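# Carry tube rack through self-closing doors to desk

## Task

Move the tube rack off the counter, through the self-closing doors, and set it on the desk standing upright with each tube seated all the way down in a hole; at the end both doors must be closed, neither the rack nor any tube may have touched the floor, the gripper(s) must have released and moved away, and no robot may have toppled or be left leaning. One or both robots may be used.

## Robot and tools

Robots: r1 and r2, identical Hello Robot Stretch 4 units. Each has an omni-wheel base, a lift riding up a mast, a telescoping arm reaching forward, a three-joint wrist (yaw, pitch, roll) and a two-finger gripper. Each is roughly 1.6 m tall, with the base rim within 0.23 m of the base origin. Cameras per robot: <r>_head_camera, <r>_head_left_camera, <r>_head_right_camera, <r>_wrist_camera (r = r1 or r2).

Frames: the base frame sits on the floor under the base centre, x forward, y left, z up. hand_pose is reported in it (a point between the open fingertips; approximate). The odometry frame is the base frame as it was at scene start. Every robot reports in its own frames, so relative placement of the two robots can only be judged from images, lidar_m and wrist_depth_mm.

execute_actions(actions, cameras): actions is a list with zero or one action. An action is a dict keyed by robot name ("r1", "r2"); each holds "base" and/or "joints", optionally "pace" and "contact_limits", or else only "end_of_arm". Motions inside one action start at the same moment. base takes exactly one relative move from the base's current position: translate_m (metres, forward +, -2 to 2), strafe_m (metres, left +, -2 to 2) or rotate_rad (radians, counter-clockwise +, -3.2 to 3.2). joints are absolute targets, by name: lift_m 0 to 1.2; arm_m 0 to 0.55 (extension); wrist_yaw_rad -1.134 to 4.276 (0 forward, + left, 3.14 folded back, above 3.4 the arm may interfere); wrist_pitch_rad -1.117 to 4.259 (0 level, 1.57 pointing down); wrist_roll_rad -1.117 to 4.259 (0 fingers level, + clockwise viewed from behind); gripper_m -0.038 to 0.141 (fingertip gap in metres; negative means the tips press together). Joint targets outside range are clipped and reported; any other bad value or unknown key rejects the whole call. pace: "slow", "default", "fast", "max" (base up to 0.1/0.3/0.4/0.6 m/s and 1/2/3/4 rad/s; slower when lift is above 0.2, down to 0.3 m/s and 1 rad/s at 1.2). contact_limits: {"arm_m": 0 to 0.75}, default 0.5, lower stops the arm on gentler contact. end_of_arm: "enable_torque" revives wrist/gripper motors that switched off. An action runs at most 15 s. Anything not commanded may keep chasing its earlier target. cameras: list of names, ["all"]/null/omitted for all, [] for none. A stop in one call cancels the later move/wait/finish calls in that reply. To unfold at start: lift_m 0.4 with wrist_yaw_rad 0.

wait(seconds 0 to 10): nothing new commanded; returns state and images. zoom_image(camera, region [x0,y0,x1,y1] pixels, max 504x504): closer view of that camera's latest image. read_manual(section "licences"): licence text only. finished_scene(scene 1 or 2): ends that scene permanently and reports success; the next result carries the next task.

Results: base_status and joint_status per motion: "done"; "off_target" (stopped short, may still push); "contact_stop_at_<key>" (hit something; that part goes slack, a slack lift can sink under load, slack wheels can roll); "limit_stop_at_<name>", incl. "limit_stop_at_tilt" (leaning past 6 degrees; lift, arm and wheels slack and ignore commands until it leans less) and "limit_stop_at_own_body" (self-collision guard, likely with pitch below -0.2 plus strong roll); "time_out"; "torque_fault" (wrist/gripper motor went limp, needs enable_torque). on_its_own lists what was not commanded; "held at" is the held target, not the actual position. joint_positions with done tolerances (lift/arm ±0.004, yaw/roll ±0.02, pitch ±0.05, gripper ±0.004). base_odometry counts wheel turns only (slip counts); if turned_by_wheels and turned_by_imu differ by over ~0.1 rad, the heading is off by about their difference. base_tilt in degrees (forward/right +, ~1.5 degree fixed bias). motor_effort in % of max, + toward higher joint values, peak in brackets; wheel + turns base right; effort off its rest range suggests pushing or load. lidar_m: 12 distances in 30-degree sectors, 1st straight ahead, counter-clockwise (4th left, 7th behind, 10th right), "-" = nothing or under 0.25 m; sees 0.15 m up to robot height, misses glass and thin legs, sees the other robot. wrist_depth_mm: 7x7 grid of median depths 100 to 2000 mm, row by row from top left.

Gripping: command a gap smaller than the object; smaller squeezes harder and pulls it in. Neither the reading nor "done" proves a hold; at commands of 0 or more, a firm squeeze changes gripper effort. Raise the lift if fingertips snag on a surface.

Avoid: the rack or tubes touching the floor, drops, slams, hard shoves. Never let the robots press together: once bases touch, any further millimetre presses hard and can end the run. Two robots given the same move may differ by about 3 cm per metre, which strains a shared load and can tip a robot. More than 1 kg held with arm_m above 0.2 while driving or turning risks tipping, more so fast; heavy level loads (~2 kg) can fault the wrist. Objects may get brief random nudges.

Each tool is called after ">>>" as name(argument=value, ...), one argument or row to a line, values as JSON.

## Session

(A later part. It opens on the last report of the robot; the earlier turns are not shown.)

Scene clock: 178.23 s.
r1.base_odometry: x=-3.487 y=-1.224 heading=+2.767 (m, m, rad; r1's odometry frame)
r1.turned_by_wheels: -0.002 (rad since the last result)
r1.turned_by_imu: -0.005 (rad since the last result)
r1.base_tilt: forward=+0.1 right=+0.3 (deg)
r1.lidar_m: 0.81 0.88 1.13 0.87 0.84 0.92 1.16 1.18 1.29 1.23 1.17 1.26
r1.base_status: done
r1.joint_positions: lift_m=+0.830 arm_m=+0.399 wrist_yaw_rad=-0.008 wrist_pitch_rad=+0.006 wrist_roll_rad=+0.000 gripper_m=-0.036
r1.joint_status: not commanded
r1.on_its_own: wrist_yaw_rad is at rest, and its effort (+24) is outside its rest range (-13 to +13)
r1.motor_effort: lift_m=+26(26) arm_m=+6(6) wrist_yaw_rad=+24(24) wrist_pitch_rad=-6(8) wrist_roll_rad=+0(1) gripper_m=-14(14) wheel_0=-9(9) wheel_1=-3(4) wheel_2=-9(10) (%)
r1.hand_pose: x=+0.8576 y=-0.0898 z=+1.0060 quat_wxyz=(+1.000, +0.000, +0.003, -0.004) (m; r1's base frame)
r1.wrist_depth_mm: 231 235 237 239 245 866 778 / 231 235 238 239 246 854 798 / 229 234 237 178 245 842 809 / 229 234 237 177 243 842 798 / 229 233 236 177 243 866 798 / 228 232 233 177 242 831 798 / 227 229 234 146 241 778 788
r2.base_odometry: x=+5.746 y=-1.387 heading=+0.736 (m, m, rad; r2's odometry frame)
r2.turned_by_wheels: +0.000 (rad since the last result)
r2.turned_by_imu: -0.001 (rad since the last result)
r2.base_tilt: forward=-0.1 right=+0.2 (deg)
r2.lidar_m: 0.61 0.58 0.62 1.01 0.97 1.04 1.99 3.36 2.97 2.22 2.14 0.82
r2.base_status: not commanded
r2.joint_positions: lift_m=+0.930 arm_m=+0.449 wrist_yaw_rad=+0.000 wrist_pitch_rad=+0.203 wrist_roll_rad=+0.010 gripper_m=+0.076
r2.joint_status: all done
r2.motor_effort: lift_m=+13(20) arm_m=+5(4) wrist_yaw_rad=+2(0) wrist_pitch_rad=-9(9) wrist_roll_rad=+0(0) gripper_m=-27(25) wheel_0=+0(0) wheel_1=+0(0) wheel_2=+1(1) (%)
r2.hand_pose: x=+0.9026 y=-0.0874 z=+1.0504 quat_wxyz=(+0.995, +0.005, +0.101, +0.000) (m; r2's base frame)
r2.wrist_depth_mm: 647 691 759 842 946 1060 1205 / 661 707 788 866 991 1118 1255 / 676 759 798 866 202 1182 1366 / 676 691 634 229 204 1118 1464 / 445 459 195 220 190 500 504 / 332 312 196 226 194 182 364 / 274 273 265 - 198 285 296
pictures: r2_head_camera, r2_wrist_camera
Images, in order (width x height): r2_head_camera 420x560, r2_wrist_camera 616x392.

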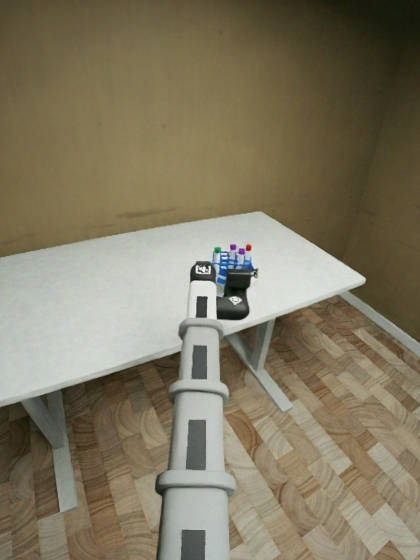

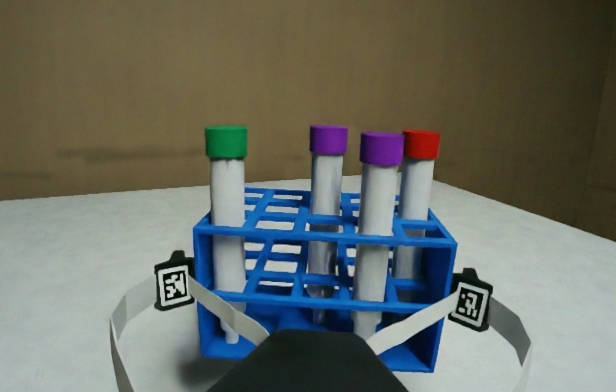

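>>> execute_actions(
  actions=[
    {"r1":{"base":{"translate_m":0.2},"pace":"slow"},"r2":{"joints":{"lift_m":0.874},"pace":"slow"}},
  ],
  cameras=["r2_wrist_camera"],
)

>>> execute_actions(
  actions=[
    {"r1":{"base":{"strafe_m":0.03},"joints":{"arm_m":0.50},"pace":"slow"},"r2":{"joints":{"gripper_m":0.141}}},
  ],
  cameras=["r2_wrist_camera","r1_wrist_camera"],
)

Scene clock: 181.93 s.
r1.base_odometry: x=-3.673 y=-1.151 heading=+2.767 (m, m, rad; r1's odometry frame)
r1.turned_by_wheels: +0.000 (rad since the last result)
r1.turned_by_imu: -0.003 (rad since the last result)
r1.base_tilt: forward=+0.0 right=+0.3 (deg)
r1.lidar_m: 0.79 0.79 0.93 0.97 0.94 1.02 1.34 1.38 1.41 1.12 1.09 1.14
r1.base_status: done
r1.joint_positions: lift_m=+0.830 arm_m=+0.399 wrist_yaw_rad=+0.001 wrist_pitch_rad=+0.006 wrist_roll_rad=+0.000 gripper_m=-0.035
r1.joint_status: not commanded
r1.motor_effort: lift_m=+26(25) arm_m=+6(6) wrist_yaw_rad=-2(25) wrist_pitch_rad=-7(7) wrist_roll_rad=+1(1) gripper_m=-17(19) wheel_0=+3(8) wheel_1=+2(3) wheel_2=+0(11) (%)
r1.hand_pose: x=+0.8585 y=-0.0871 z=+1.0060 quat_wxyz=(+1.000, +0.000, +0.003, +0.001) (m; r1's base frame)
r1.wrist_depth_mm: 204 216 231 239 484 564 668 / 203 216 231 240 480 559 654 / 203 216 231 238 477 559 647 / 202 215 231 238 469 554 640 / 202 214 230 237 473 554 640 / 202 214 221 179 462 549 647 / 201 206 224 172 255 549 640
r2.base_odometry: x=+5.746 y=-1.387 heading=+0.736 (m, m, rad; r2's odometry frame)
r2.turned_by_wheels: +0.000 (rad since the last result)
r2.turned_by_imu: -0.001 (rad since the last result)
r2.base_tilt: forward=-0.1 right=+0.2 (deg)
r2.lidar_m: 0.59 0.57 0.62 1.01 0.96 1.01 1.70 3.36 2.97 2.22 2.14 0.80
r2.base_status: not commanded
r2.joint_positions: lift_m=+0.874 arm_m=+0.449 wrist_yaw_rad=+0.000 wrist_pitch_rad=+0.203 wrist_roll_rad=+0.010 gripper_m=+0.076
r2.joint_status: all done
r2.motor_effort: lift_m=+13(12) arm_m=+5(5) wrist_yaw_rad=-1(1) wrist_pitch_rad=-8(7) wrist_roll_rad=+0(1) gripper_m=-27(26) wheel_0=+0(0) wheel_1=+0(0) wheel_2=+1(1) (%)
r2.hand_pose: x=+0.9026 y=-0.0874 z=+0.9944 quat_wxyz=(+0.995, +0.005, +0.101, +0.000) (m; r2's base frame)
r2.wrist_depth_mm: 647 699 750 842 931 1042 1205 / 654 707 798 866 960 1118 1281 / 676 732 750 866 202 1160 1366 / 484 500 462 228 204 564 585 / 322 332 195 219 190 359 364 / 240 224 194 226 193 182 262 / 198 197 202 - 197 206 -
pictures: r2_wrist_camera
Images, in order (width x height): r2_wrist_camera 616x392.

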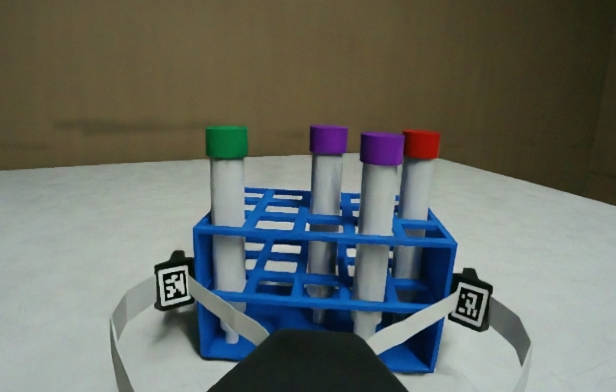

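Scene clock: 184.23 s.
r1.base_odometry: x=-3.684 y=-1.179 heading=+2.767 (m, m, rad; r1's odometry frame)
r1.turned_by_wheels: +0.000 (rad since the last result)
r1.turned_by_imu: -0.001 (rad since the last result)
r1.base_tilt: forward=+0.0 right=+0.2 (deg)
r1.lidar_m: 0.84 0.83 0.92 0.95 0.91 0.99 1.33 1.38 1.44 1.17 1.10 1.17
r1.base_status: done
r1.joint_positions: lift_m=+0.830 arm_m=+0.499 wrist_yaw_rad=+0.000 wrist_pitch_rad=+0.006 wrist_roll_rad=+0.000 gripper_m=-0.035
r1.joint_status: all done
r1.motor_effort: lift_m=+25(26) arm_m=+7(6) wrist_yaw_rad=-1(23) wrist_pitch_rad=-7(7) wrist_roll_rad=+0(1) gripper_m=-17(16) wheel_0=-2(11) wheel_1=+0(5) wheel_2=+2(4) (%)
r1.hand_pose: x=+0.9582 y=-0.0873 z=+1.0060 quat_wxyz=(+1.000, +0.000, +0.003, +0.000) (m; r1's base frame)
r1.wrist_depth_mm: 190 206 227 240 330 410 473 / 190 205 226 239 329 407 462 / 190 206 226 239 325 402 466 / 190 206 225 237 327 399 466 / 189 205 224 236 324 397 462 / 187 204 215 181 320 397 459 / 187 195 217 171 287 397 459
r2.base_odometry: x=+5.746 y=-1.387 heading=+0.736 (m, m, rad; r2's odometry frame)
r2.turned_by_wheels: +0.000 (rad since the last result)
r2.turned_by_imu: +0.000 (rad since the last result)
r2.base_tilt: forward=-0.2 right=+0.2 (deg)
r2.lidar_m: 0.61 0.58 0.62 1.01 0.97 1.01 1.62 3.36 2.94 2.20 2.14 0.81
r2.base_status: not commanded
r2.joint_positions: lift_m=+0.874 arm_m=+0.449 wrist_yaw_rad=+0.000 wrist_pitch_rad=+0.203 wrist_roll_rad=+0.010 gripper_m=+0.141
r2.joint_status: all done
r2.motor_effort: lift_m=+13(13) arm_m=+5(5) wrist_yaw_rad=+1(0) wrist_pitch_rad=-7(8) wrist_roll_rad=+1(1) gripper_m=+1(29) wheel_0=+0(1) wheel_1=+1(0) wheel_2=+1(1) (%)
r2.hand_pose: x=+0.9026 y=-0.0874 z=+0.9945 quat_wxyz=(+0.995, +0.005, +0.101, +0.000) (m; r2's base frame)
r2.wrist_depth_mm: 640 691 768 831 946 1060 1205 / 654 715 778 866 976 1118 1281 / 683 741 788 866 842 1160 1336 / 492 500 427 256 218 569 603 / 324 332 210 233 205 362 368 / 241 236 226 203 206 237 264 / 199 198 209 - 209 206 -
pictures: r1_wrist_camera, r2_wrist_camera
Images, in order (width x height): r1_wrist_camera 616x392, r2_wrist_camera 616x392.

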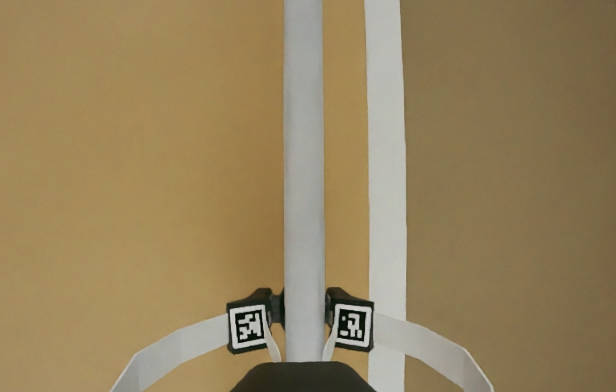

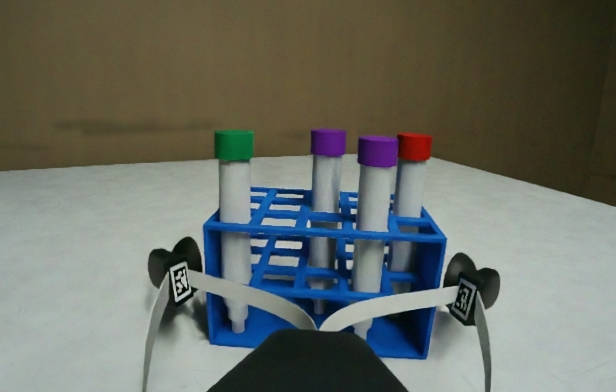

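>>> execute_actions(
  actions=[
    {"r1":{"joints":{"arm_m":0.515,"gripper_m":0.05},"pace":"slow"},"r2":{"joints":{"arm_m":0.01}}},
  ],
  cameras=["r2_wrist_camera","r1_wrist_camera"],
)

>>> execute_actions(
  actions=[
    {"r1":{"base":{"translate_m":-0.15},"joints":{"arm_m":0.1},"pace":"fast"},"r2":{"base":{"translate_m":-0.3},"pace":"fast"}},
  ],
)

Scene clock: 188.53 s.
r1.base_odometry: x=-3.684 y=-1.179 heading=+2.768 (m, m, rad; r1's odometry frame)
r1.turned_by_wheels: +0.000 (rad since the last result)
r1.turned_by_imu: -0.001 (rad since the last result)
r1.base_tilt: forward=+0.1 right=+0.1 (deg)
r1.lidar_m: 0.89 0.87 0.94 0.95 0.92 0.99 1.36 1.39 1.45 1.14 1.11 1.17
r1.base_status: not commanded
r1.joint_positions: lift_m=+0.830 arm_m=+0.514 wrist_yaw_rad=+0.000 wrist_pitch_rad=+0.006 wrist_roll_rad=+0.000 gripper_m=+0.050
r1.joint_status: all done
r1.motor_effort: lift_m=+25(25) arm_m=+7(8) wrist_yaw_rad=+0(8) wrist_pitch_rad=-6(7) wrist_roll_rad=+0(0) gripper_m=-5(15) wheel_0=+0(3) wheel_1=+0(0) wheel_2=+2(2) (%)
r1.hand_pose: x=+0.9732 y=-0.0873 z=+1.0060 quat_wxyz=(+1.000, +0.000, +0.003, +0.000) (m; r1's base frame)
r1.wrist_depth_mm: 213 231 254 291 314 387 449 / 211 231 254 289 312 387 442 / 211 231 255 289 310 379 445 / 211 231 253 287 312 379 439 / 211 229 254 286 306 377 442 / 210 229 207 281 210 382 436 / 210 220 250 144 294 379 436
r2.base_odometry: x=+5.746 y=-1.387 heading=+0.736 (m, m, rad; r2's odometry frame)
r2.turned_by_wheels: +0.000 (rad since the last result)
r2.turned_by_imu: -0.001 (rad since the last result)
r2.base_tilt: forward=-0.1 right=+0.2 (deg)
r2.lidar_m: 0.60 0.58 0.62 1.01 0.96 1.03 1.59 3.36 2.96 2.23 2.14 0.79
r2.base_status: not commanded
r2.joint_positions: lift_m=+0.874 arm_m=+0.011 wrist_yaw_rad=+0.000 wrist_pitch_rad=+0.202 wrist_roll_rad=+0.010 gripper_m=+0.141
r2.joint_status: all done
r2.motor_effort: lift_m=+13(13) arm_m=-5(5) wrist_yaw_rad=+2(1) wrist_pitch_rad=-5(6) wrist_roll_rad=+0(0) gripper_m=+2(0) wheel_0=+0(0) wheel_1=+0(0) wheel_2=+1(1) (%)
r2.hand_pose: x=+0.4644 y=-0.0874 z=+0.9946 quat_wxyz=(+0.995, +0.005, +0.101, -0.001) (m; r2's base frame)
r2.wrist_depth_mm: 946 1008 1118 1205 1366 1537 1708 / 960 1042 1138 1229 1397 1618 1808 / 946 1042 1098 904 1229 1708 1863 / 500 508 530 549 569 741 1708 / 377 397 1255 1430 1576 1863 1756 / 1098 1205 1308 1397 1138 1808 1808 / 1138 1229 1397 - 1336 1537 1576
pictures: r1_wrist_camera, r2_wrist_camera
Images, in order (width x height): r1_wrist_camera 616x392, r2_wrist_camera 616x392.

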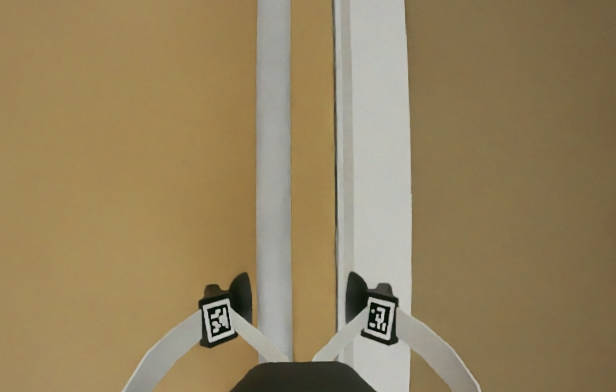

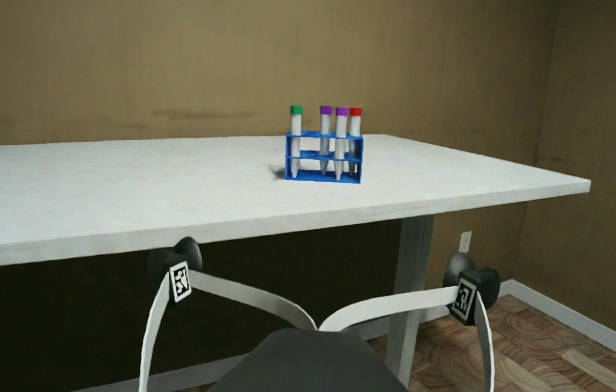

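Scene clock: 190.73 s.
r1.base_odometry: x=-3.545 y=-1.234 heading=+2.768 (m, m, rad; r1's odometry frame)
r1.turned_by_wheels: +0.000 (rad since the last result)
r1.turned_by_imu: +0.000 (rad since the last result)
r1.base_tilt: forward=+0.0 right=+0.2 (deg)
r1.lidar_m: 1.03 0.98 1.07 0.86 0.84 0.93 1.21 1.24 1.37 1.23 1.18 1.25
r1.base_status: done
r1.joint_positions: lift_m=+0.830 arm_m=+0.101 wrist_yaw_rad=+0.000 wrist_pitch_rad=+0.006 wrist_roll_rad=+0.000 gripper_m=+0.050
r1.joint_status: all done
r1.motor_effort: lift_m=+25(25) arm_m=-7(9) wrist_yaw_rad=+1(1) wrist_pitch_rad=-8(7) wrist_roll_rad=+0(0) gripper_m=-3(2) wheel_0=-1(6) wheel_1=+1(7) wheel_2=-2(10) (%)
r1.hand_pose: x=+0.5606 y=-0.0875 z=+1.0060 quat_wxyz=(+1.000, +0.000, +0.003, +0.000) (m; r1's base frame)
r1.wrist_depth_mm: 640 699 788 866 991 1078 931 / 634 699 768 866 1008 1098 931 / 634 683 778 866 976 1118 946 / 627 699 768 854 976 1098 946 / 634 691 759 866 991 1078 960 / 627 699 207 842 210 1078 931 / 634 668 750 144 931 1060 931
r2.base_odometry: x=+5.524 y=-1.588 heading=+0.736 (m, m, rad; r2's odometry frame)
r2.turned_by_wheels: +0.000 (rad since the last result)
r2.turned_by_imu: +0.001 (rad since the last result)
r2.base_tilt: forward=-0.1 right=+0.1 (deg)
r2.lidar_m: 0.85 0.84 0.91 0.87 0.83 0.90 1.37 3.09 3.14 2.35 2.28 1.17
r2.base_status: done
r2.joint_positions: lift_m=+0.874 arm_m=+0.011 wrist_yaw_rad=+0.000 wrist_pitch_rad=+0.202 wrist_roll_rad=+0.010 gripper_m=+0.141
r2.joint_status: not commanded
r2.motor_effort: lift_m=+13(13) arm_m=-5(5) wrist_yaw_rad=+0(1) wrist_pitch_rad=-5(5) wrist_roll_rad=+1(0) gripper_m=+1(0) wheel_0=-1(6) wheel_1=-1(6) wheel_2=+0(9) (%)
r2.hand_pose: x=+0.4643 y=-0.0874 z=+0.9946 quat_wxyz=(+0.995, +0.005, +0.101, -0.001) (m; r2's base frame)
r2.wrist_depth_mm: 1138 1205 1336 1464 1661 1863 1921 / 1160 1281 1397 1537 1708 - 1863 / 1042 1060 1098 931 1255 - 1921 / 627 1336 1499 1618 1808 - 1921 / 1281 1397 1537 1756 1921 - - / 1336 1430 1661 1708 1808 1756 1921 / 1397 1464 1576 - 1576 1537 1618
pictures: r1_head_camera, r1_head_left_camera, r1_head_right_camera, r1_wrist_camera, r2_head_camera, r2_head_left_camera, r2_head_right_camera, r2_wrist_camera
Images, in order (width x height): r1_head_camera 420x560, r1_head_left_camera 420x672, r1_head_right_camera 420x672, r1_wrist_camera 616x392, r2_head_camera 420x560, r2_head_left_camera 420x672, r2_head_right_camera 420x672, r2_wrist_camera 616x392.

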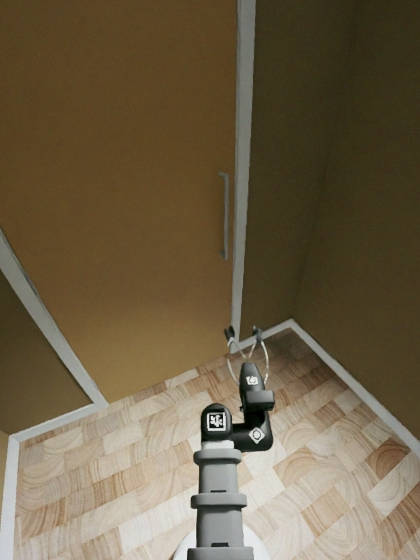

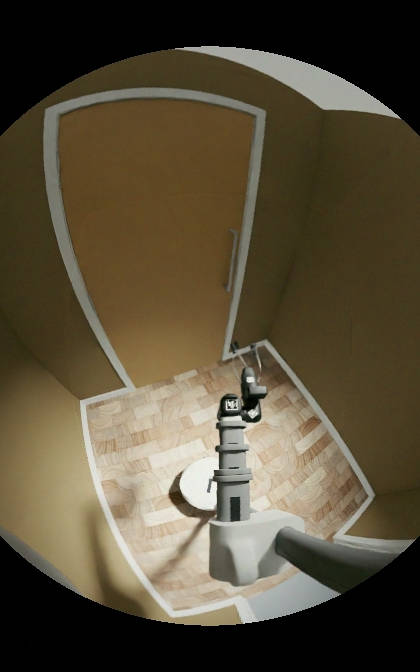

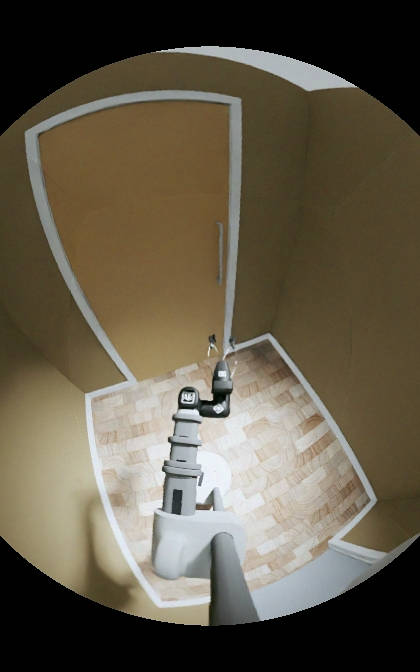

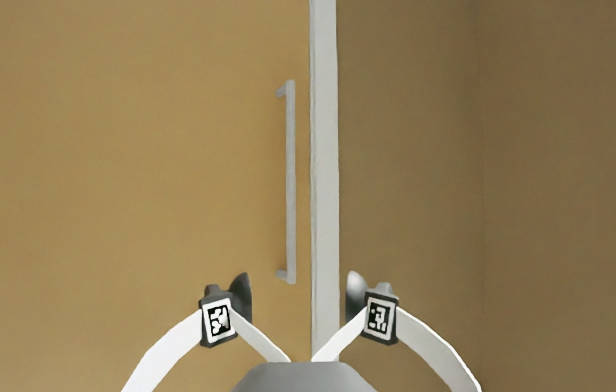

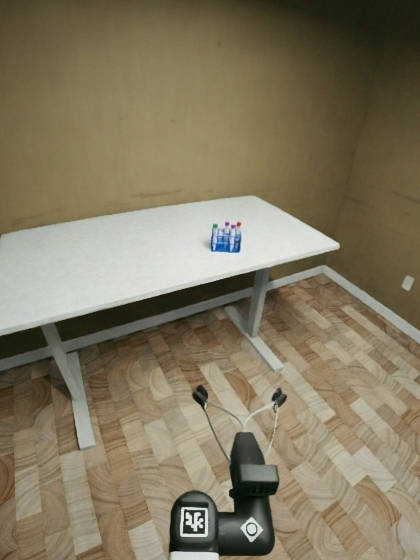

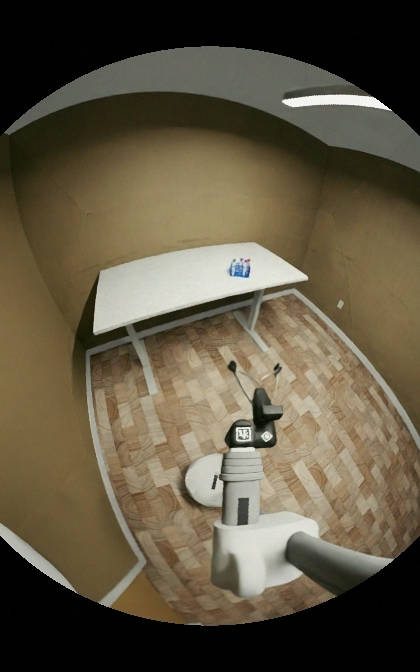

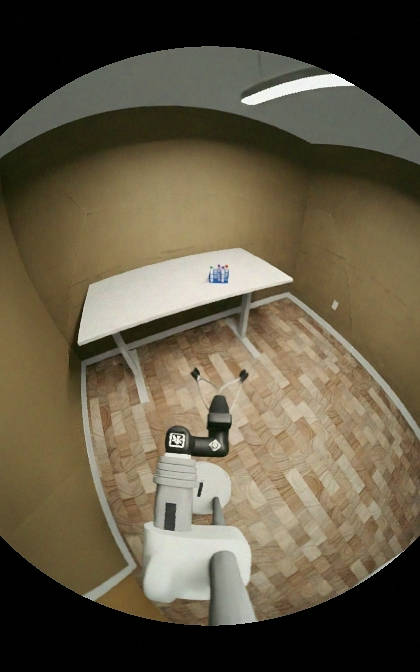

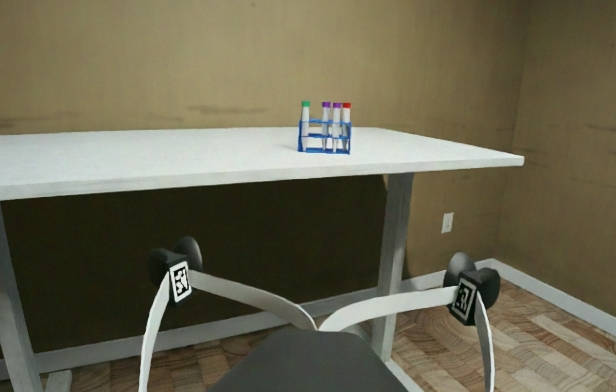

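>>> zoom_image(
  camera="r2_wrist_camera",
  region=[270, 85, 380, 165],
)

Region (270, 85, 380, 165) of r2_wrist_camera's 616x392 image, scaled by 4.582; it fills the top 367 rows of this view, and the rest is white.

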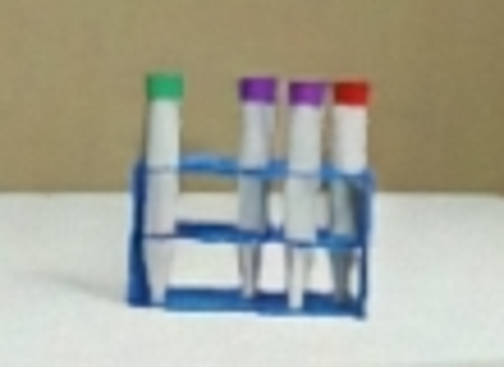

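All the tubes are seated and both doors look shut.

>>> finished_scene(
  scene=2,
)

The scene is finished: the task was done.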